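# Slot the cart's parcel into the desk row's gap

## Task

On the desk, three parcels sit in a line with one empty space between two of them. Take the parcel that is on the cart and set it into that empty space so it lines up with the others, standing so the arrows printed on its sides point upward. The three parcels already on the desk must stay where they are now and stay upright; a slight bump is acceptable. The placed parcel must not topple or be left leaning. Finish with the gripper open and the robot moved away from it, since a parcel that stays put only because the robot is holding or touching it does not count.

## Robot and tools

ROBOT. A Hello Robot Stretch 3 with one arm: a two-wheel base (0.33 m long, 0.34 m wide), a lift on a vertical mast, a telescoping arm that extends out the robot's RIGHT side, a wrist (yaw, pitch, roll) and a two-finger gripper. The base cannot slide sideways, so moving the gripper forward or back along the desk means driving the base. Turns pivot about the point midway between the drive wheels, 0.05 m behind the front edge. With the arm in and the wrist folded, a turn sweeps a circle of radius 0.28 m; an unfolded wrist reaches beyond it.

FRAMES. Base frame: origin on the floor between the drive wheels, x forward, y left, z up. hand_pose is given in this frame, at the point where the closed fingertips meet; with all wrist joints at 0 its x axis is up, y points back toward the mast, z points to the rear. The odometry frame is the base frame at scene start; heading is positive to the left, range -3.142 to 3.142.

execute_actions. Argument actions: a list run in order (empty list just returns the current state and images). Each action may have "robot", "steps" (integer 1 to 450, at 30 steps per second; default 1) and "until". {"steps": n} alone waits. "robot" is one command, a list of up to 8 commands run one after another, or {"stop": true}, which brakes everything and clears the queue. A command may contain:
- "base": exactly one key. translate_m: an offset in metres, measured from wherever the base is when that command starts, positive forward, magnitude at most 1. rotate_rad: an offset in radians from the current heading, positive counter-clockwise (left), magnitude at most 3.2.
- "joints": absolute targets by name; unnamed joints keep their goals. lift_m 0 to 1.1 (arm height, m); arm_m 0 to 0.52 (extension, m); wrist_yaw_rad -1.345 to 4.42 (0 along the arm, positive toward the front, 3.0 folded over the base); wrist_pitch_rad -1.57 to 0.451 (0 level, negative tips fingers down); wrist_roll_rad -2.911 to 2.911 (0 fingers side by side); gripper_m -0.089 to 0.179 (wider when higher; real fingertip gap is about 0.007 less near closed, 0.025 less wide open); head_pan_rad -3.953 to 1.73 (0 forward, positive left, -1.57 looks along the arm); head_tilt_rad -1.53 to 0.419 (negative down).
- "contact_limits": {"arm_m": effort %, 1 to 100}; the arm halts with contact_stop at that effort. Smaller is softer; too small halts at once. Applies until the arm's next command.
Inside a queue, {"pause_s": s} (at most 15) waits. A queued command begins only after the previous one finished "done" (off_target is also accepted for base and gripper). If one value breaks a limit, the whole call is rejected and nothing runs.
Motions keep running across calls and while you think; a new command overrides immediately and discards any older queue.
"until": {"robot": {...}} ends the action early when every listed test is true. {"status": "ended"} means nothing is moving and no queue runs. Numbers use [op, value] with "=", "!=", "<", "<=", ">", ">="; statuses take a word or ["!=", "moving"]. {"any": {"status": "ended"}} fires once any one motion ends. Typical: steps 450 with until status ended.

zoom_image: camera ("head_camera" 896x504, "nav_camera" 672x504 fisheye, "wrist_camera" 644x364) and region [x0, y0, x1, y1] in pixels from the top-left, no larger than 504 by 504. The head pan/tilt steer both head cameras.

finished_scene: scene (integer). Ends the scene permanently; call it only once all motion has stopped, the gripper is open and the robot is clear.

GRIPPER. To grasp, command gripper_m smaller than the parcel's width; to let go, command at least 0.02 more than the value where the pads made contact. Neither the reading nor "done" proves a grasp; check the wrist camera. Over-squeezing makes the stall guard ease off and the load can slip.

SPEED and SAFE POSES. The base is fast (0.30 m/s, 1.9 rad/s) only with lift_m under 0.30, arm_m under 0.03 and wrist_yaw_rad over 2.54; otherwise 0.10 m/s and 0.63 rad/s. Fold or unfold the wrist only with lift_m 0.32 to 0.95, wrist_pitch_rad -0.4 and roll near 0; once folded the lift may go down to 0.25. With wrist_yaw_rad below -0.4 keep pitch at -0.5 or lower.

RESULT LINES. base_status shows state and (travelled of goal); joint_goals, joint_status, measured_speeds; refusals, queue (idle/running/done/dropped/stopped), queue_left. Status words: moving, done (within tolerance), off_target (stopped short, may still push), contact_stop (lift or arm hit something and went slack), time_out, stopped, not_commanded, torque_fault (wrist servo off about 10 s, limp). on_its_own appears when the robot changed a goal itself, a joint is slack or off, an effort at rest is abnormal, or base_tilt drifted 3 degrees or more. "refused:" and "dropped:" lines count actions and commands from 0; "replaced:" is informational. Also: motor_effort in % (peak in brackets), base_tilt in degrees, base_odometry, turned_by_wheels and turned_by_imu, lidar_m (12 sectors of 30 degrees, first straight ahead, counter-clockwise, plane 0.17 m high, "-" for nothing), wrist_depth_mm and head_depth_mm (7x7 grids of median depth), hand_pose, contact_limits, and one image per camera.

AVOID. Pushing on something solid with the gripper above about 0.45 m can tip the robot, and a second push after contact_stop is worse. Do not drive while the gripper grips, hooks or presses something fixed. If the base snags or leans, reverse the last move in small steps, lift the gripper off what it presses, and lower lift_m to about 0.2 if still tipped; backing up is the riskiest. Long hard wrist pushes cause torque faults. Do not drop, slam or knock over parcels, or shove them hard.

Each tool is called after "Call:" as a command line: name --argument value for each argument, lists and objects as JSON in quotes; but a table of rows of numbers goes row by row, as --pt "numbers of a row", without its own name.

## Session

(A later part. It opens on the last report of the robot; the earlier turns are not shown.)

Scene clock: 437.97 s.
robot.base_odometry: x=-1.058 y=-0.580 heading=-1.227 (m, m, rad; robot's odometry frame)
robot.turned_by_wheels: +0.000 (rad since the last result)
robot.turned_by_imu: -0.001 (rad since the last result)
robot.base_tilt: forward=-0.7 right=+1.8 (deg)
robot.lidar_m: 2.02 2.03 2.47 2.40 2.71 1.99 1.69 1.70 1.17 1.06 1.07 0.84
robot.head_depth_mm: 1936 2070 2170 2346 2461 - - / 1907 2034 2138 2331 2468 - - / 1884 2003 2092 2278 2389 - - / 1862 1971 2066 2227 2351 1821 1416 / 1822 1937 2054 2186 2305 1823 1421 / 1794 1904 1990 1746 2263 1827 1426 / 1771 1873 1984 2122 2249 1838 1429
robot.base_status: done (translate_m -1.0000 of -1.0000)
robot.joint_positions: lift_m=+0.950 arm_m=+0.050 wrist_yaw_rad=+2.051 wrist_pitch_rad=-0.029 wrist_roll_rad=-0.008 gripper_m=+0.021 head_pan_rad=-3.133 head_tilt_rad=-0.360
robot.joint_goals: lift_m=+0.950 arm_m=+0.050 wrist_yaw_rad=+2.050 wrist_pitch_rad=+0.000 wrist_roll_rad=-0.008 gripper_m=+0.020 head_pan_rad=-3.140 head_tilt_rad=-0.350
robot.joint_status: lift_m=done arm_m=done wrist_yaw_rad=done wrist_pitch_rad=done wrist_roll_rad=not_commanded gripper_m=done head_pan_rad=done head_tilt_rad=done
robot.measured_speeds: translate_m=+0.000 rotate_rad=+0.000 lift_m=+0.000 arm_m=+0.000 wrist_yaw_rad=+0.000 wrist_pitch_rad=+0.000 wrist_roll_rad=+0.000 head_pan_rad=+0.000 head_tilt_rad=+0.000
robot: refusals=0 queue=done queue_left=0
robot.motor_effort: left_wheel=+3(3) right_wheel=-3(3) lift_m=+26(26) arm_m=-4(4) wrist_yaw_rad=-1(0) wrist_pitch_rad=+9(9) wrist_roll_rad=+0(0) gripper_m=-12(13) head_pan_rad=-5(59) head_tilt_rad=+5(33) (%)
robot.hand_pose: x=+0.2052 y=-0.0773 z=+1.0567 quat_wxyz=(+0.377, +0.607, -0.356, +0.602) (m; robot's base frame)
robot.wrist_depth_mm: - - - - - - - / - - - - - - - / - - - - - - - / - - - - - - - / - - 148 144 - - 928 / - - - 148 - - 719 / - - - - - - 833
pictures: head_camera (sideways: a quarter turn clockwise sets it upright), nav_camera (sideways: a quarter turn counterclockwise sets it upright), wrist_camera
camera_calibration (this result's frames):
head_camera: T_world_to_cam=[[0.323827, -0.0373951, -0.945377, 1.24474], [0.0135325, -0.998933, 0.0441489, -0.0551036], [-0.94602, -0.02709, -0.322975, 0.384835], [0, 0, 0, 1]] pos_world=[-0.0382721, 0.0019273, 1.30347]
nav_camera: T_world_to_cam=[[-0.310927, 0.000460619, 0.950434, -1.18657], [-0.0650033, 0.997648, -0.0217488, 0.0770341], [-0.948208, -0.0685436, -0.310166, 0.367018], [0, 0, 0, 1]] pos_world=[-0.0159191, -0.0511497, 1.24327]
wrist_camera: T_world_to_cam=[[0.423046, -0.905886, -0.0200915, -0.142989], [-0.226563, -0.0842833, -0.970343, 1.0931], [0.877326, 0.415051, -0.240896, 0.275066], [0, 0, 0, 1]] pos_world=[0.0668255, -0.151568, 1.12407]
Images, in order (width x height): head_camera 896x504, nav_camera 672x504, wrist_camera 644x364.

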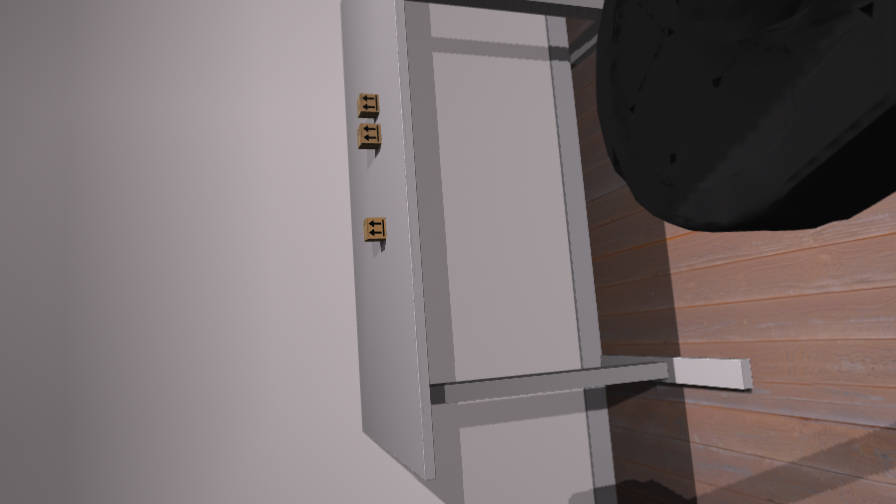

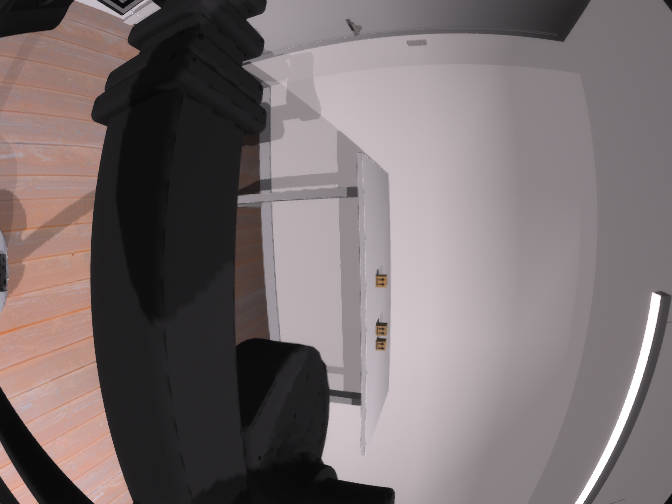

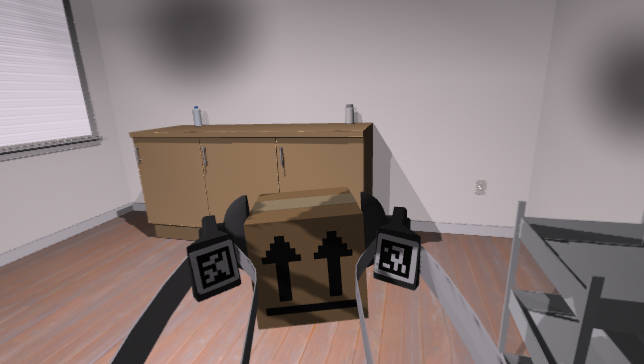

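Call:
execute_actions --actions '[{"robot": [{"base": {"rotate_rad": -0.118}}, {"base": {"translate_m": -1.0}}, {"base": {"translate_m": -0.36}}], "steps": 450, "until": {"robot": {"status": "ended"}}}, {"steps": 200, "until": {"robot": {"status": "ended"}}}]'

Scene clock: 486.37 s.
robot.base_odometry: x=-1.363 y=+0.745 heading=-1.345 (m, m, rad; robot's odometry frame)
robot.turned_by_wheels: -0.118 (rad since the last result)
robot.turned_by_imu: -0.125 (rad since the last result)
robot.base_tilt: forward=-0.8 right=+1.8 (deg)
robot.lidar_m: 2.16 3.29 2.50 2.30 0.81 0.78 0.84 0.84 0.65 1.42 1.42 1.65
robot.head_depth_mm: 803 854 920 964 711 - - / 777 828 882 934 715 - - / 755 801 853 904 684 - - / 731 778 826 881 685 495 385 / 710 752 799 853 692 496 387 / 691 730 776 825 694 499 388 / 673 710 752 798 699 501 389
robot.base_status: done (translate_m -0.3600 of -0.3600)
robot.joint_positions: lift_m=+0.950 arm_m=+0.050 wrist_yaw_rad=+2.051 wrist_pitch_rad=-0.029 wrist_roll_rad=-0.008 gripper_m=+0.021 head_pan_rad=-3.133 head_tilt_rad=-0.359
robot.joint_goals: lift_m=+0.950 arm_m=+0.050 wrist_yaw_rad=+2.050 wrist_pitch_rad=+0.000 wrist_roll_rad=-0.008 gripper_m=+0.020 head_pan_rad=-3.140 head_tilt_rad=-0.350
robot.joint_status: lift_m=done arm_m=done wrist_yaw_rad=done wrist_pitch_rad=done wrist_roll_rad=not_commanded gripper_m=done head_pan_rad=done head_tilt_rad=done
robot.measured_speeds: translate_m=+0.000 rotate_rad=+0.000 lift_m=+0.000 arm_m=+0.000 wrist_yaw_rad=+0.000 wrist_pitch_rad=+0.000 wrist_roll_rad=+0.000 head_pan_rad=+0.000 head_tilt_rad=+0.000
robot: refusals=0 queue=done queue_left=0
robot.motor_effort: left_wheel=+3(9) right_wheel=-3(7) lift_m=+26(26) arm_m=-4(4) wrist_yaw_rad=-1(1) wrist_pitch_rad=+9(9) wrist_roll_rad=+0(0) gripper_m=-13(12) head_pan_rad=-5(4) head_tilt_rad=+5(5) (%)
robot.hand_pose: x=+0.2052 y=-0.0773 z=+1.0567 quat_wxyz=(+0.377, +0.607, -0.356, +0.602) (m; robot's base frame)
robot.wrist_depth_mm: - - - - - - - / - - - - - - - / - - - - - - - / - - - - - - - / - - 148 143 - - - / - - - 148 - - - / - - - - - - -
pictures: head_camera (sideways: a quarter turn clockwise sets it upright), nav_camera (sideways: a quarter turn counterclockwise sets it upright), wrist_camera
camera_calibration (this result's frames):
head_camera: T_world_to_cam=[[0.32345, -0.037435, -0.945505, 1.2449], [0.0134368, -0.998935, 0.044147, -0.0551006], [-0.94615, -0.0269839, -0.322602, 0.38435], [0, 0, 0, 1]] pos_world=[-0.0382713, 0.00193233, 1.30349]
nav_camera: T_world_to_cam=[[-0.310552, 0.000499099, 0.950556, -1.18673], [-0.0648988, 0.997655, -0.0217267, 0.0770047], [-0.948338, -0.0684373, -0.309792, 0.366532], [0, 0, 0, 1]] pos_world=[-0.015948, -0.0511474, 1.24328]
wrist_camera: T_world_to_cam=[[0.423047, -0.905885, -0.0200953, -0.142983], [-0.226481, -0.0842407, -0.970366, 1.09314], [0.877347, 0.415061, -0.240804, 0.274967], [0, 0, 0, 1]] pos_world=[0.0668225, -0.151568, 1.12408]
Images, in order (width x height): head_camera 896x504, nav_camera 672x504, wrist_camera 644x364.

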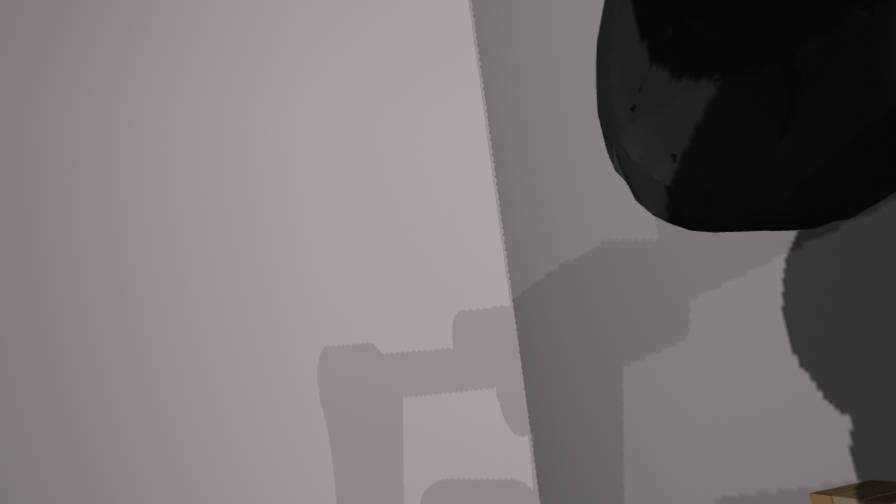

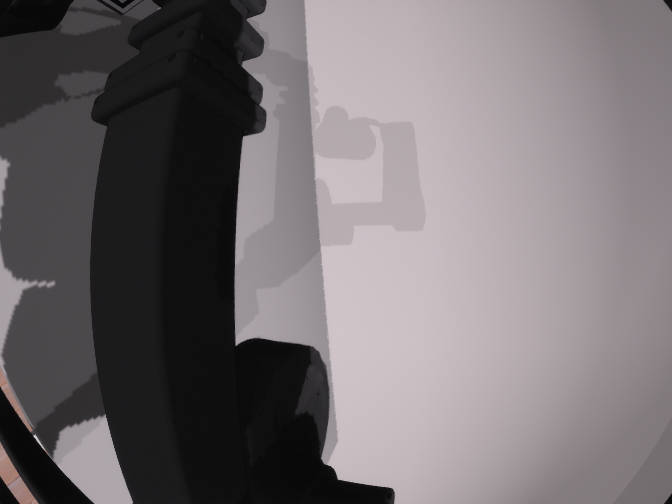

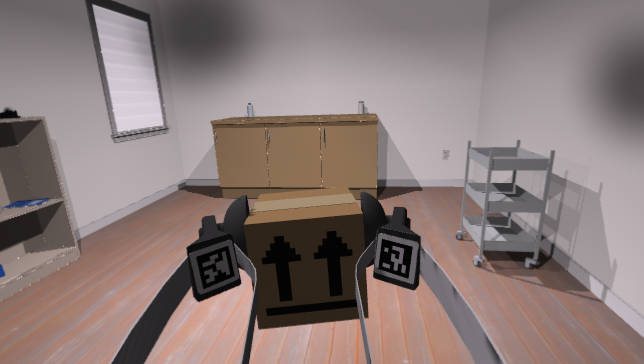

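Call:
execute_actions --actions '[{"robot": {"base": {"rotate_rad": -1.452}, "joints": {"head_pan_rad": -1.57, "head_tilt_rad": -0.55}}, "steps": 450, "until": {"robot": {"status": "ended"}}}]'

Scene clock: 494.93 s.
robot.base_odometry: x=-1.363 y=+0.745 heading=-2.796 (m, m, rad; robot's odometry frame)
robot.turned_by_wheels: -1.452 (rad since the last result)
robot.turned_by_imu: -1.426 (rad since the last result)
robot.base_tilt: forward=-0.8 right=+1.9 (deg)
robot.lidar_m: 1.42 1.43 1.78 2.16 3.30 2.30 2.31 0.78 0.93 0.84 0.85 0.65
robot.head_depth_mm: 725 797 882 700 - - 328 / 711 782 867 704 - - 321 / 697 765 848 708 557 - 308 / 687 753 832 712 538 393 - / 675 737 814 717 519 406 - / 663 725 797 723 522 435 - / 651 710 780 729 525 362 -
robot.base_status: done (rotate_rad -1.4518 of -1.4520)
robot.joint_positions: lift_m=+0.950 arm_m=+0.050 wrist_yaw_rad=+2.051 wrist_pitch_rad=-0.029 wrist_roll_rad=-0.008 gripper_m=+0.021 head_pan_rad=-1.577 head_tilt_rad=-0.543
robot.joint_goals: lift_m=+0.950 arm_m=+0.050 wrist_yaw_rad=+2.050 wrist_pitch_rad=+0.000 wrist_roll_rad=-0.008 gripper_m=+0.020 head_pan_rad=-1.570 head_tilt_rad=-0.550
robot.joint_status: lift_m=done arm_m=done wrist_yaw_rad=done wrist_pitch_rad=done wrist_roll_rad=not_commanded gripper_m=done head_pan_rad=done head_tilt_rad=done
robot.measured_speeds: translate_m=+0.000 rotate_rad=+0.000 lift_m=+0.000 arm_m=+0.000 wrist_yaw_rad=+0.000 wrist_pitch_rad=+0.000 wrist_roll_rad=+0.000 head_pan_rad=+0.000 head_tilt_rad=+0.000
robot: refusals=0 queue=done queue_left=0
robot.motor_effort: left_wheel=+4(8) right_wheel=-4(7) lift_m=+26(26) arm_m=-4(4) wrist_yaw_rad=-2(0) wrist_pitch_rad=+9(9) wrist_roll_rad=+0(0) gripper_m=-12(12) head_pan_rad=+4(59) head_tilt_rad=-3(23) (%)
robot.hand_pose: x=+0.2052 y=-0.0773 z=+1.0567 quat_wxyz=(+0.377, +0.607, -0.356, +0.602) (m; robot's base frame)
robot.wrist_depth_mm: - - - - - - - / - - - - - - - / - - - - - - - / - - - - 625 - - / - - 148 144 417 381 373 / - - - 148 272 285 279 / - - - 221 226 222 220
pictures: head_camera (sideways: a quarter turn clockwise sets it upright), nav_camera (sideways: a quarter turn counterclockwise sets it upright), wrist_camera
camera_calibration (this result's frames):
head_camera: T_world_to_cam=[[0.0432924, 0.490508, -0.870361, 1.14857], [0.998973, -0.00962314, 0.0442664, -0.0612572], [0.0133374, -0.871384, -0.490421, 0.59688], [0, 0, 0, 1]] pos_world=[0.00350923, -0.0438585, 1.2951]
nav_camera: T_world_to_cam=[[-0.00617535, -0.4793, 0.87763, -1.09343], [-0.998482, -0.0450871, -0.0316491, 0.0956111], [0.0547392, -0.876492, -0.478293, 0.579689], [0, 0, 0, 1]] pos_world=[0.0569819, -0.0116745, 1.23991]
wrist_camera: T_world_to_cam=[[0.423048, -0.905884, -0.0200957, -0.14299], [-0.226443, -0.0842227, -0.970376, 1.09315], [0.877356, 0.415067, -0.240762, 0.274926], [0, 0, 0, 1]] pos_world=[0.0668211, -0.151576, 1.12409]
Images, in order (width x height): head_camera 896x504, nav_camera 672x504, wrist_camera 644x364.

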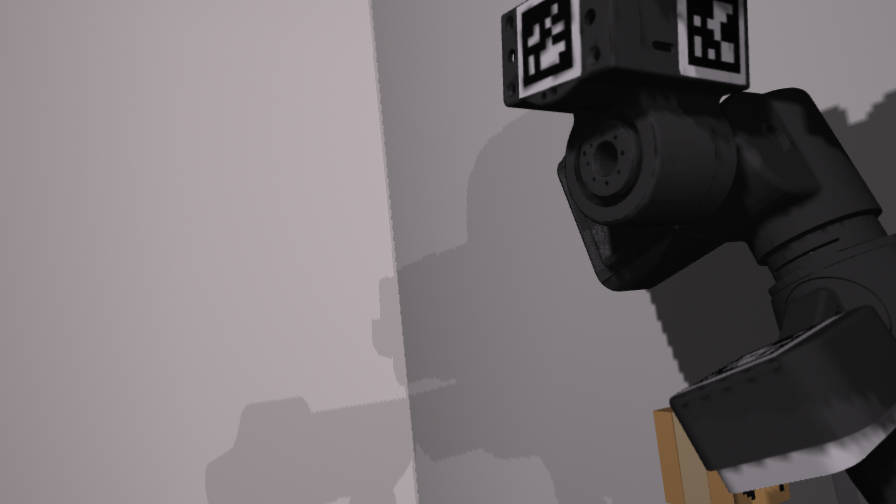

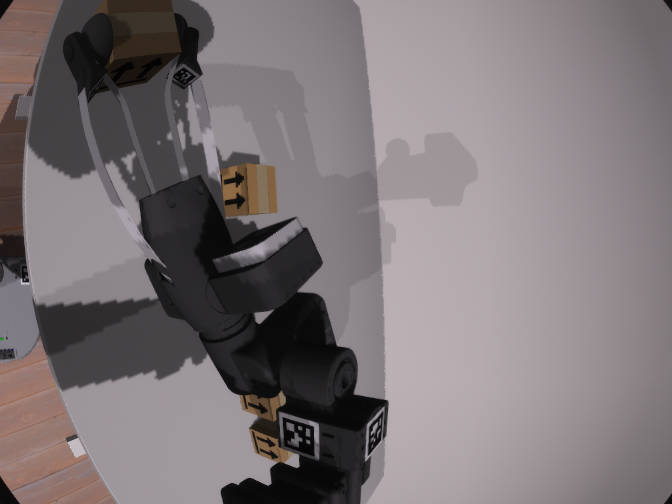

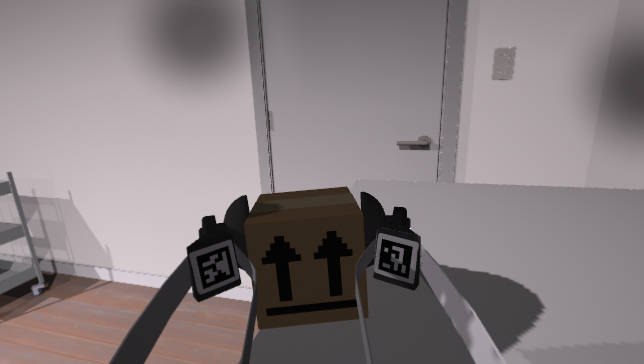

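Call:
zoom_image --camera "nav_camera" --region '[180, 140, 400, 480]'

Region (180, 140, 400, 480) of nav_camera's 672x504 image, scaled by 1.482, with more detail than that image has; it fills the left 326 columns of this view, and the rest is white.

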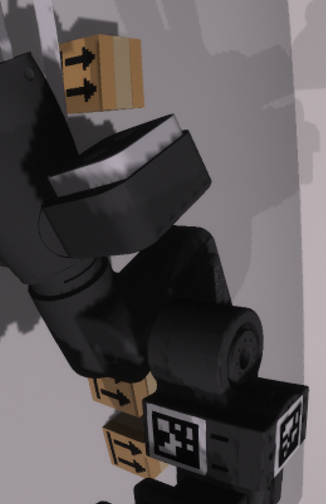

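Call:
execute_actions --actions '[{"robot": [{"base": {"rotate_rad": -0.6}}, {"base": {"translate_m": -0.6}}, {"base": {"rotate_rad": 0.6}}], "steps": 450, "until": {"robot": {"status": "ended"}}}, {"steps": 200, "until": {"robot": {"status": "ended"}}}]'

Scene clock: 596.70 s.
robot.base_odometry: x=-0.783 y=+0.594 heading=-2.796 (m, m, rad; robot's odometry frame)
robot.turned_by_wheels: +0.000 (rad since the last result)
robot.turned_by_imu: -0.005 (rad since the last result)
robot.base_tilt: forward=-0.8 right=+1.8 (deg)
robot.lidar_m: 1.84 1.88 2.04 2.89 2.91 1.93 1.73 1.89 1.38 0.84 1.26 1.24
robot.head_depth_mm: 1099 1214 1344 700 - - 1228 / 1083 1191 1266 701 - - 1201 / 1062 1165 1133 705 557 - 1148 / 1046 1143 1148 712 559 1472 - / 1026 1121 1160 716 587 1525 - / 1008 1097 1158 721 566 1617 - / 987 1077 1139 691 568 1575 -
robot.base_status: done (rotate_rad +0.5998 of +0.6000)
robot.joint_positions: lift_m=+0.950 arm_m=+0.050 wrist_yaw_rad=+2.051 wrist_pitch_rad=-0.029 wrist_roll_rad=-0.008 gripper_m=+0.021 head_pan_rad=-1.577 head_tilt_rad=-0.543
robot.joint_goals: lift_m=+0.950 arm_m=+0.050 wrist_yaw_rad=+2.050 wrist_pitch_rad=+0.000 wrist_roll_rad=-0.008 gripper_m=+0.020 head_pan_rad=-1.570 head_tilt_rad=-0.550
robot.joint_status: lift_m=done arm_m=done wrist_yaw_rad=done wrist_pitch_rad=done wrist_roll_rad=not_commanded gripper_m=done head_pan_rad=done head_tilt_rad=done
robot.measured_speeds: translate_m=+0.000 rotate_rad=+0.000 lift_m=+0.000 arm_m=+0.000 wrist_yaw_rad=+0.000 wrist_pitch_rad=+0.000 wrist_roll_rad=+0.000 head_pan_rad=+0.000 head_tilt_rad=+0.000
robot: refusals=0 queue=done queue_left=0
robot.motor_effort: left_wheel=-3(8) right_wheel=+2(7) lift_m=+26(27) arm_m=-4(4) wrist_yaw_rad=+0(1) wrist_pitch_rad=+9(9) wrist_roll_rad=+0(0) gripper_m=-13(13) head_pan_rad=+6(4) head_tilt_rad=-3(4) (%)
robot.hand_pose: x=+0.2052 y=-0.0773 z=+1.0567 quat_wxyz=(+0.377, +0.607, -0.356, +0.602) (m; robot's base frame)
robot.wrist_depth_mm: - - - - - - - / - - - - - - - / - - - - - - - / - - - - - - 629 / - - 148 143 - - - / - - - 148 - - - / - - - - - - -
pictures: head_camera (sideways: a quarter turn clockwise sets it upright), nav_camera (sideways: a quarter turn counterclockwise sets it upright), wrist_camera
camera_calibration (this result's frames):
head_camera: T_world_to_cam=[[0.0432596, 0.490609, -0.870305, 1.1485], [0.998974, -0.00956014, 0.044266, -0.0612567], [0.0133971, -0.871328, -0.490519, 0.597008], [0, 0, 0, 1]] pos_world=[0.00351222, -0.0438579, 1.2951]
nav_camera: T_world_to_cam=[[-0.00614334, -0.479399, 0.877576, -1.09336], [-0.998478, -0.0451515, -0.0316549, 0.0956186], [0.0547992, -0.876435, -0.478392, 0.579818], [0, 0, 0, 1]] pos_world=[0.0569827, -0.011664, 1.23991]
wrist_camera: T_world_to_cam=[[0.423049, -0.905884, -0.0200973, -0.142986], [-0.226409, -0.084205, -0.970386, 1.09317], [0.877364, 0.415071, -0.240723, 0.274884], [0, 0, 0, 1]] pos_world=[0.0668198, -0.151574, 1.12409]
Images, in order (width x height): head_camera 896x504, nav_camera 672x504, wrist_camera 644x364.

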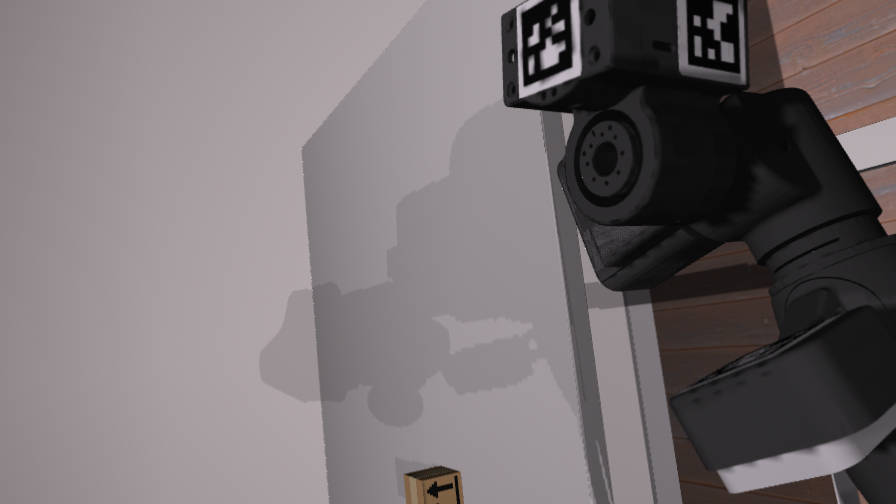

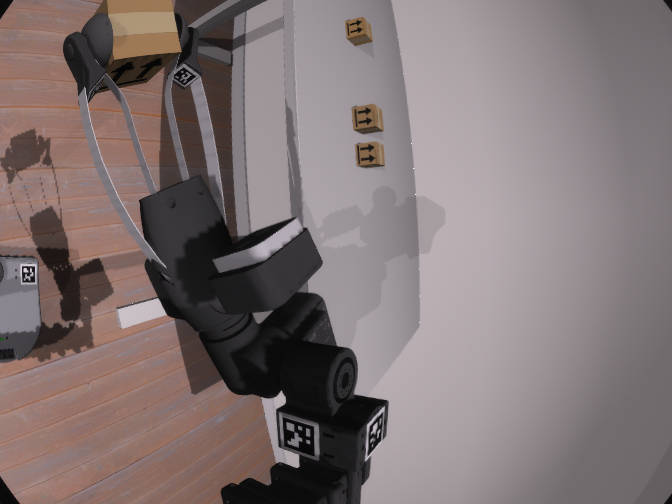

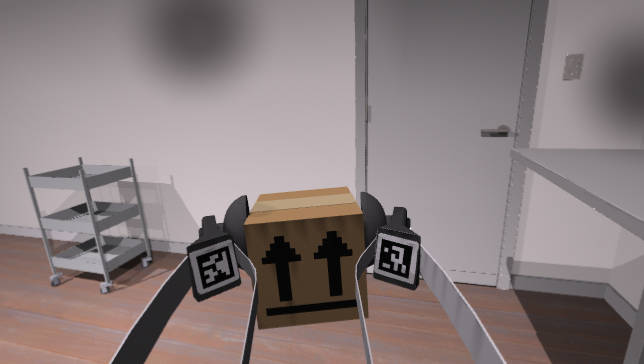

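Call:
execute_actions --actions '[{"robot": [{"base": {"rotate_rad": 0.115}}, {"base": {"translate_m": 0.45}, "joints": {"wrist_yaw_rad": 0.0}}], "steps": 450, "until": {"robot": {"status": "ended"}}}]'

Scene clock: 630.07 s.
robot.base_odometry: x=-1.186 y=+0.394 heading=-2.682 (m, m, rad; robot's odometry frame)
robot.turned_by_wheels: +0.115 (rad since the last result)
robot.turned_by_imu: +0.113 (rad since the last result)
robot.base_tilt: forward=-0.7 right=+1.8 (deg)
robot.lidar_m: 1.40 1.46 1.80 2.92 2.97 2.16 2.32 1.85 1.04 1.23 0.93 1.49
robot.head_depth_mm: 1025 1123 1109 698 - - - / 1018 1118 1122 698 - - 1169 / 1016 1113 1134 750 - - - / 1005 1104 1146 753 562 1514 1237 / 1002 1095 1159 690 564 1524 1249 / 995 1089 1153 723 567 1519 1248 / 989 1084 1140 726 569 1500 1237
robot.base_status: done (translate_m +0.4500 of +0.4500)
robot.joint_positions: lift_m=+0.950 arm_m=+0.050 wrist_yaw_rad=+0.002 wrist_pitch_rad=-0.029 wrist_roll_rad=-0.008 gripper_m=+0.021 head_pan_rad=-1.577 head_tilt_rad=-0.544
robot.joint_goals: lift_m=+0.950 arm_m=+0.050 wrist_yaw_rad=+0.000 wrist_pitch_rad=+0.000 wrist_roll_rad=-0.008 gripper_m=+0.020 head_pan_rad=-1.570 head_tilt_rad=-0.550
robot.joint_status: lift_m=done arm_m=done wrist_yaw_rad=done wrist_pitch_rad=done wrist_roll_rad=not_commanded gripper_m=done head_pan_rad=done head_tilt_rad=done
robot.measured_speeds: translate_m=+0.000 rotate_rad=+0.000 lift_m=+0.000 arm_m=+0.000 wrist_yaw_rad=+0.000 wrist_pitch_rad=+0.000 wrist_roll_rad=+0.000 head_pan_rad=+0.000 head_tilt_rad=+0.000
robot: refusals=0 queue=done queue_left=0
robot.motor_effort: left_wheel=-4(8) right_wheel=+2(5) lift_m=+26(26) arm_m=-4(4) wrist_yaw_rad=-1(3) wrist_pitch_rad=+9(9) wrist_roll_rad=+0(0) gripper_m=-13(12) head_pan_rad=+5(4) head_tilt_rad=-4(4) (%)
robot.hand_pose: x=-0.0209 y=-0.4507 z=+1.0567 quat_wxyz=(+0.710, +0.011, -0.704, -0.010) (m; robot's base frame)
robot.wrist_depth_mm: 790 806 832 853 863 885 915 / 808 828 857 877 901 927 964 / 833 854 894 903 928 967 - / 717 684 668 643 558 605 578 / 431 419 148 144 402 384 376 / 304 305 267 148 272 283 279 / 237 236 231 220 226 224 220
pictures: head_camera (sideways: a quarter turn clockwise sets it upright), nav_camera (sideways: a quarter turn counterclockwise sets it upright), wrist_camera
camera_calibration (this result's frames):
head_camera: T_world_to_cam=[[0.0432598, 0.490632, -0.870292, 1.14848], [0.998974, -0.00956132, 0.0442659, -0.0612566], [0.0133971, -0.871314, -0.490542, 0.597038], [0, 0, 0, 1]] pos_world=[0.00351222, -0.0438577, 1.2951]
nav_camera: T_world_to_cam=[[-0.00614348, -0.479423, 0.877563, -1.09334], [-0.998478, -0.0451507, -0.0316563, 0.0956204], [0.0547993, -0.876422, -0.478416, 0.579848], [0, 0, 0, 1]] pos_world=[0.0569828, -0.0116623, 1.23991]
wrist_camera: T_world_to_cam=[[-0.998959, 0.0409558, -0.020098, 0.0114836], [0.0293517, 0.239724, -0.970397, 1.1619], [-0.0349254, -0.969977, -0.240676, -0.0151125], [0, 0, 0, 1]] pos_world=[-0.0231598, -0.293664, 1.1241]
Images, in order (width x height): head_camera 896x504, nav_camera 672x504, wrist_camera 644x364.

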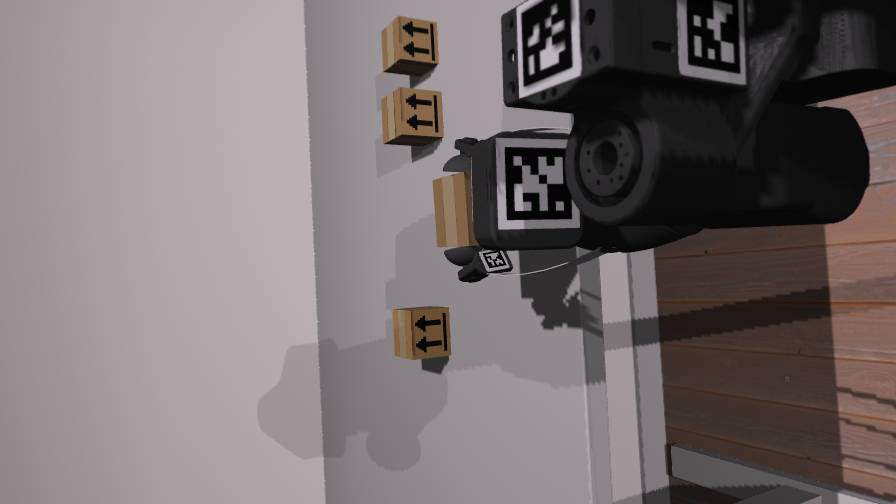

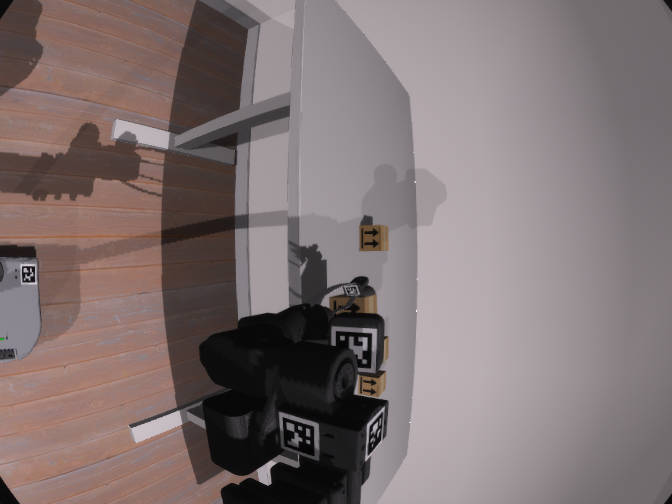

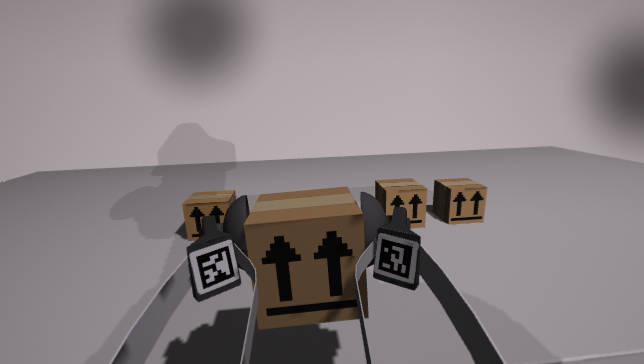

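Call:
zoom_image --camera "head_camera" --region '[370, 0, 500, 380]'

Region (370, 0, 500, 380) of head_camera's 896x504 image, scaled by 1.326, with more detail than that image has; it fills the left 172 columns of this view, and the rest is white.

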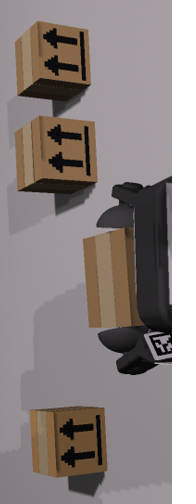

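Call:
execute_actions --actions '[{"robot": {"joints": {"arm_m": 0.26}}, "steps": 300, "until": {"robot": {"status": "ended"}}}]'

Scene clock: 669.03 s.
robot.base_odometry: x=-1.186 y=+0.394 heading=-2.682 (m, m, rad; robot's odometry frame)
robot.turned_by_wheels: +0.000 (rad since the last result)
robot.turned_by_imu: -0.001 (rad since the last result)
robot.base_tilt: forward=-0.8 right=+1.9 (deg)
robot.lidar_m: 1.40 1.46 1.80 2.92 2.97 2.15 2.32 1.85 1.04 1.23 0.93 1.48
robot.head_depth_mm: 1025 1122 1187 - 1615 1494 1228 / 1021 1119 1203 - 576 1498 1237 / 1014 1113 1192 - 555 1506 1239 / 1006 1101 1168 711 558 1516 1242 / 1001 1092 1160 691 563 1522 1246 / 998 1090 1146 723 566 1523 1247 / 990 1081 1146 727 569 1500 1242
robot.base_status: done (translate_m +0.4500 of +0.4500)
robot.joint_positions: lift_m=+0.950 arm_m=+0.260 wrist_yaw_rad=+0.001 wrist_pitch_rad=-0.029 wrist_roll_rad=-0.008 gripper_m=+0.021 head_pan_rad=-1.577 head_tilt_rad=-0.544
robot.joint_goals: lift_m=+0.950 arm_m=+0.260 wrist_yaw_rad=+0.000 wrist_pitch_rad=+0.000 wrist_roll_rad=-0.008 gripper_m=+0.020 head_pan_rad=-1.570 head_tilt_rad=-0.550
robot.joint_status: lift_m=done arm_m=done wrist_yaw_rad=done wrist_pitch_rad=done wrist_roll_rad=not_commanded gripper_m=done head_pan_rad=done head_tilt_rad=done
robot.measured_speeds: translate_m=+0.000 rotate_rad=+0.000 lift_m=+0.000 arm_m=+0.000 wrist_yaw_rad=+0.000 wrist_pitch_rad=+0.000 wrist_roll_rad=+0.000 head_pan_rad=+0.000 head_tilt_rad=+0.000
robot: refusals=0 queue=done queue_left=0
robot.motor_effort: left_wheel=-4(4) right_wheel=+2(2) lift_m=+26(26) arm_m=+3(3) wrist_yaw_rad=-1(1) wrist_pitch_rad=+9(9) wrist_roll_rad=+0(0) gripper_m=-13(12) head_pan_rad=+4(5) head_tilt_rad=-4(4) (%)
robot.hand_pose: x=-0.0212 y=-0.6601 z=+1.0569 quat_wxyz=(+0.710, +0.011, -0.704, -0.010) (m; robot's base frame)
robot.wrist_depth_mm: 611 624 639 662 680 697 720 / 632 651 669 684 702 731 757 / 656 667 689 716 744 747 783 / 674 684 664 650 620 601 584 / 429 419 148 144 418 384 377 / 305 215 267 148 261 204 216 / 192 193 231 219 226 209 217
pictures: head_camera (sideways: a quarter turn clockwise sets it upright), nav_camera (sideways: a quarter turn counterclockwise sets it upright), wrist_camera
camera_calibration (this result's frames):
head_camera: T_world_to_cam=[[0.0432598, 0.490641, -0.870287, 1.14847], [0.998974, -0.00956179, 0.0442659, -0.0612565], [0.0133972, -0.871309, -0.490552, 0.59705], [0, 0, 0, 1]] pos_world=[0.00351222, -0.0438577, 1.2951]
nav_camera: T_world_to_cam=[[-0.00614354, -0.479432, 0.877558, -1.09333], [-0.998478, -0.0451503, -0.0316568, 0.0956211], [0.0547993, -0.876417, -0.478425, 0.57986], [0, 0, 0, 1]] pos_world=[0.0569828, -0.0116617, 1.23991]
wrist_camera: T_world_to_cam=[[-0.998903, 0.042272, -0.0201237, 0.0206211], [0.0296708, 0.239105, -0.97054, 1.21201], [-0.036215, -0.970073, -0.240097, -0.218915], [0, 0, 0, 1]] pos_world=[-0.0232907, -0.503031, 1.12415]
Images, in order (width x height): head_camera 896x504, nav_camera 672x504, wrist_camera 644x364.

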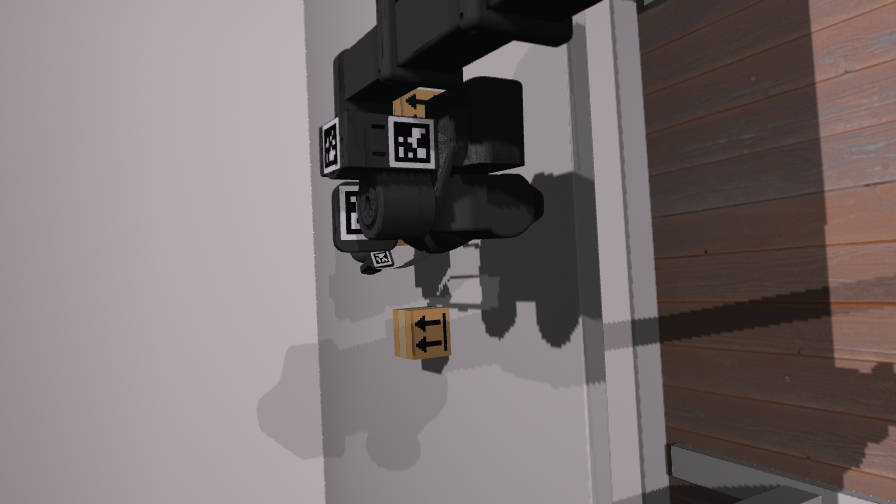

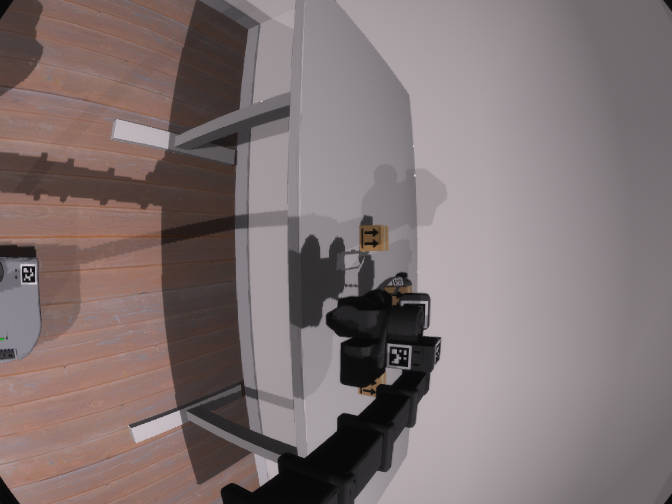

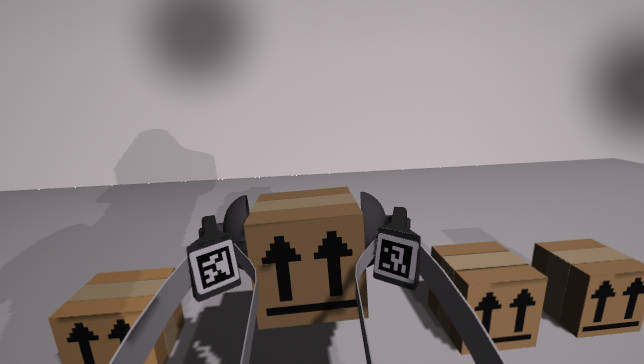

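Call:
execute_actions --actions '[{"robot": {"joints": {"lift_m": 0.90}}, "steps": 200, "until": {"robot": {"status": "ended"}}}]'

Scene clock: 673.50 s.
robot.base_odometry: x=-1.186 y=+0.394 heading=-2.682 (m, m, rad; robot's odometry frame)
robot.turned_by_wheels: +0.000 (rad since the last result)
robot.turned_by_imu: -0.001 (rad since the last result)
robot.base_tilt: forward=-0.8 right=+1.8 (deg)
robot.lidar_m: 1.40 1.46 1.80 2.91 2.98 2.15 2.32 1.85 1.04 1.23 0.93 1.48
robot.head_depth_mm: 1025 1128 1107 708 - 1453 1228 / 1021 1120 1120 - 1622 1498 1235 / 1013 1111 1130 - 1618 1503 1245 / 1007 1106 1144 677 561 1513 1241 / 1001 1095 1156 691 563 1522 1247 / 995 1090 1151 720 566 1522 1247 / 990 1081 1146 727 569 1507 1242
robot.base_status: done (translate_m +0.4500 of +0.4500)
robot.joint_positions: lift_m=+0.900 arm_m=+0.260 wrist_yaw_rad=+0.001 wrist_pitch_rad=-0.028 wrist_roll_rad=-0.008 gripper_m=+0.021 head_pan_rad=-1.577 head_tilt_rad=-0.544
robot.joint_goals: lift_m=+0.900 arm_m=+0.260 wrist_yaw_rad=+0.000 wrist_pitch_rad=+0.000 wrist_roll_rad=-0.008 gripper_m=+0.020 head_pan_rad=-1.570 head_tilt_rad=-0.550
robot.joint_status: lift_m=done arm_m=done wrist_yaw_rad=done wrist_pitch_rad=done wrist_roll_rad=not_commanded gripper_m=done head_pan_rad=done head_tilt_rad=done
robot.measured_speeds: translate_m=+0.000 rotate_rad=+0.000 lift_m=+0.000 arm_m=+0.000 wrist_yaw_rad=+0.000 wrist_pitch_rad=+0.000 wrist_roll_rad=+0.000 head_pan_rad=+0.000 head_tilt_rad=+0.000
robot: refusals=0 queue=done queue_left=0
robot.motor_effort: left_wheel=-4(4) right_wheel=+3(2) lift_m=+13(27) arm_m=+2(3) wrist_yaw_rad=-1(1) wrist_pitch_rad=+8(9) wrist_roll_rad=+0(0) gripper_m=-12(12) head_pan_rad=+4(4) head_tilt_rad=-4(4) (%)
robot.hand_pose: x=-0.0212 y=-0.6601 z=+1.0078 quat_wxyz=(+0.710, +0.011, -0.704, -0.010) (m; robot's base frame)
robot.wrist_depth_mm: 610 632 644 649 680 700 712 / 634 653 667 689 705 729 756 / 660 673 698 717 727 757 766 / 514 495 475 466 444 429 414 / 196 199 148 143 232 191 205 / 180 183 190 148 195 195 198 / 169 167 165 157 161 159 158
pictures: head_camera (sideways: a quarter turn clockwise sets it upright), nav_camera (sideways: a quarter turn counterclockwise sets it upright), wrist_camera
camera_calibration (this result's frames):
head_camera: T_world_to_cam=[[0.0432596, 0.490641, -0.870287, 1.14847], [0.998974, -0.00956144, 0.0442659, -0.0612565], [0.0133975, -0.871309, -0.490552, 0.59705], [0, 0, 0, 1]] pos_world=[0.00351223, -0.0438577, 1.2951]
nav_camera: T_world_to_cam=[[-0.00614337, -0.479432, 0.877558, -1.09333], [-0.998478, -0.0451507, -0.0316568, 0.0956211], [0.0547996, -0.876417, -0.478425, 0.57986], [0, 0, 0, 1]] pos_world=[0.0569828, -0.0116617, 1.23991]
wrist_camera: T_world_to_cam=[[-0.998903, 0.0422667, -0.0201344, 0.0196406], [0.029671, 0.238865, -0.970599, 1.16425], [-0.0362147, -0.970133, -0.239857, -0.230994], [0, 0, 0, 1]] pos_world=[-0.0232907, -0.503022, 1.07501]
Images, in order (width x height): head_camera 896x504, nav_camera 672x504, wrist_camera 644x364.

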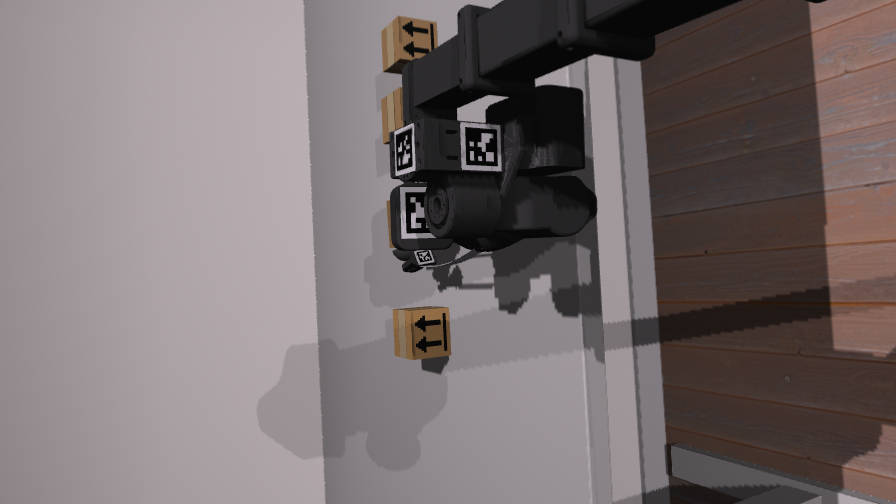

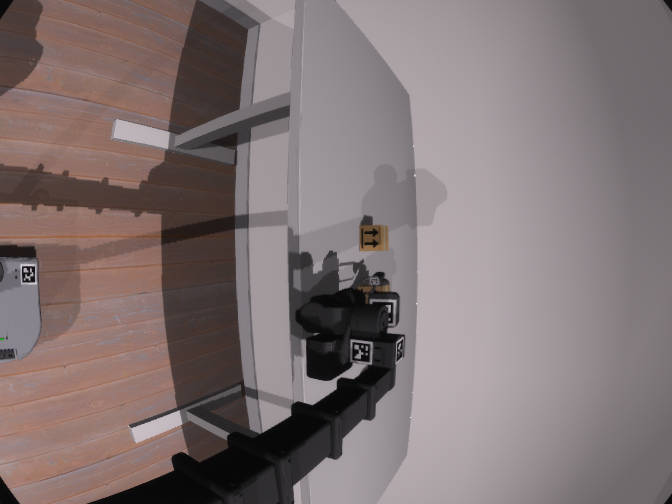

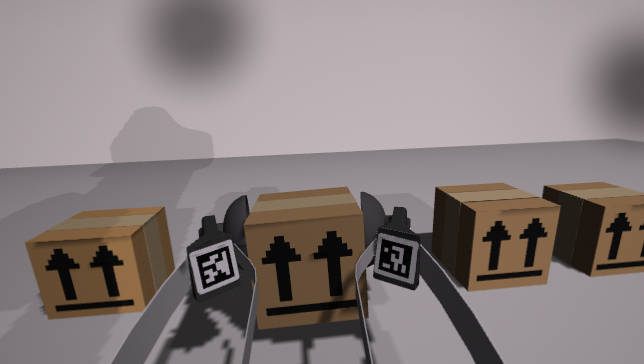

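Call:
execute_actions --actions '[{"robot": {"joints": {"arm_m": 0.30}}, "steps": 200, "until": {"robot": {"status": "ended"}}}]'

Scene clock: 692.50 s.
robot.base_odometry: x=-1.186 y=+0.394 heading=-2.682 (m, m, rad; robot's odometry frame)
robot.turned_by_wheels: +0.000 (rad since the last result)
robot.turned_by_imu: -0.001 (rad since the last result)
robot.base_tilt: forward=-0.8 right=+1.8 (deg)
robot.lidar_m: 1.40 1.46 1.80 2.92 2.97 2.15 2.32 1.85 1.04 1.23 0.93 1.49
robot.head_depth_mm: 1021 1127 1110 707 - 1446 1228 / 1021 1120 1118 - 1606 1500 1236 / 1014 1110 1157 - 556 1521 1240 / 1005 1102 1146 676 561 1517 1241 / 1002 1096 1157 689 563 1521 1248 / 996 1086 1156 722 566 1522 1249 / 991 1081 1143 728 569 1503 1241
robot.base_status: done (translate_m +0.4500 of +0.4500)
robot.joint_positions: lift_m=+0.900 arm_m=+0.300 wrist_yaw_rad=+0.001 wrist_pitch_rad=-0.028 wrist_roll_rad=-0.008 gripper_m=+0.021 head_pan_rad=-1.577 head_tilt_rad=-0.544
robot.joint_goals: lift_m=+0.900 arm_m=+0.300 wrist_yaw_rad=+0.000 wrist_pitch_rad=+0.000 wrist_roll_rad=-0.008 gripper_m=+0.020 head_pan_rad=-1.570 head_tilt_rad=-0.550
robot.joint_status: lift_m=done arm_m=done wrist_yaw_rad=done wrist_pitch_rad=done wrist_roll_rad=not_commanded gripper_m=done head_pan_rad=done head_tilt_rad=done
robot.measured_speeds: translate_m=+0.000 rotate_rad=+0.000 lift_m=+0.000 arm_m=+0.000 wrist_yaw_rad=+0.000 wrist_pitch_rad=+0.000 wrist_roll_rad=+0.000 head_pan_rad=+0.000 head_tilt_rad=+0.000
robot: refusals=0 queue=done queue_left=0
robot.motor_effort: left_wheel=-4(4) right_wheel=+2(2) lift_m=+13(13) arm_m=+3(3) wrist_yaw_rad=+0(0) wrist_pitch_rad=+9(8) wrist_roll_rad=+0(0) gripper_m=-12(12) head_pan_rad=+5(4) head_tilt_rad=-3(4) (%)
robot.hand_pose: x=-0.0212 y=-0.7001 z=+1.0078 quat_wxyz=(+0.710, +0.011, -0.704, -0.010) (m; robot's base frame)
robot.wrist_depth_mm: 575 590 607 628 646 665 677 / 601 612 635 657 673 695 717 / 624 639 648 670 695 717 748 / 506 495 478 459 445 432 415 / 309 296 148 143 299 166 162 / 139 170 190 148 194 157 157 / 145 157 165 156 160 158 157
pictures: head_camera (sideways: a quarter turn clockwise sets it upright), nav_camera (sideways: a quarter turn counterclockwise sets it upright), wrist_camera
camera_calibration (this result's frames):
head_camera: T_world_to_cam=[[0.0432597, 0.490641, -0.870287, 1.14847], [0.998974, -0.00956155, 0.0442659, -0.0612565], [0.0133974, -0.871309, -0.490552, 0.59705], [0, 0, 0, 1]] pos_world=[0.00351223, -0.0438577, 1.2951]
nav_camera: T_world_to_cam=[[-0.00614342, -0.479432, 0.877558, -1.09333], [-0.998478, -0.0451506, -0.0316568, 0.0956211], [0.0547995, -0.876417, -0.478425, 0.57986], [0, 0, 0, 1]] pos_world=[0.0569828, -0.0116617, 1.23991]
wrist_camera: T_world_to_cam=[[-0.998903, 0.0422669, -0.0201344, 0.021331], [0.029671, 0.238865, -0.970599, 1.1738], [-0.0362148, -0.970133, -0.239857, -0.269791], [0, 0, 0, 1]] pos_world=[-0.0232907, -0.543015, 1.07501]
Images, in order (width x height): head_camera 896x504, nav_camera 672x504, wrist_camera 644x364.

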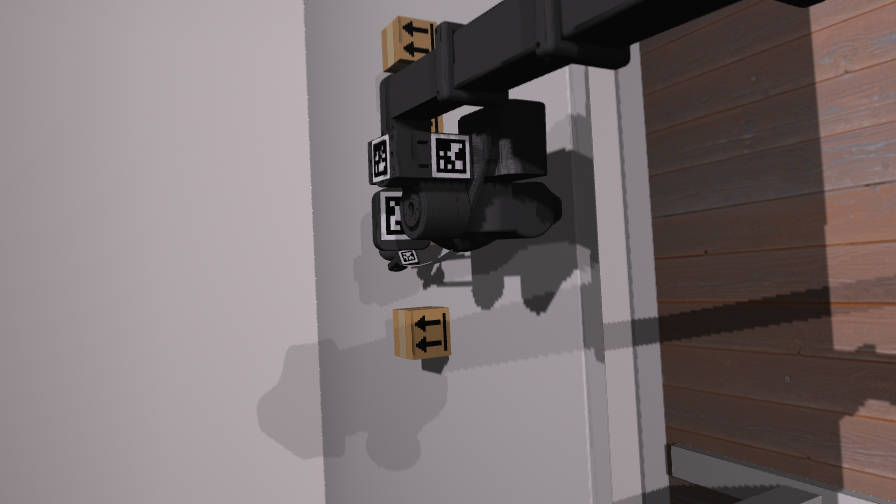

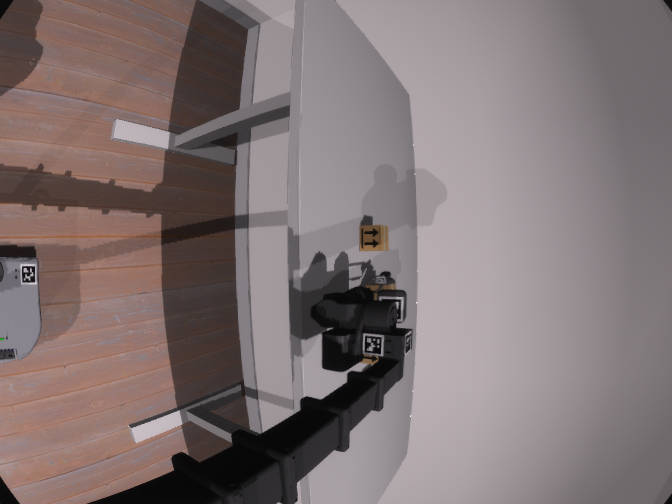

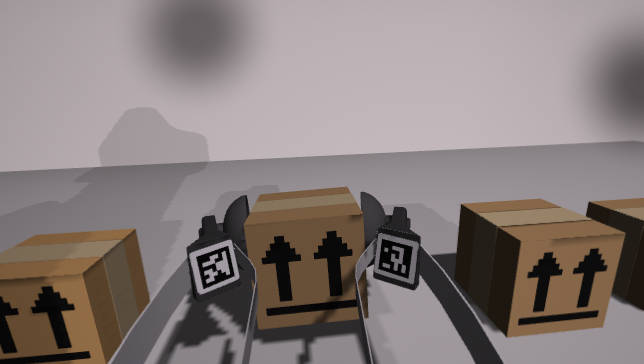

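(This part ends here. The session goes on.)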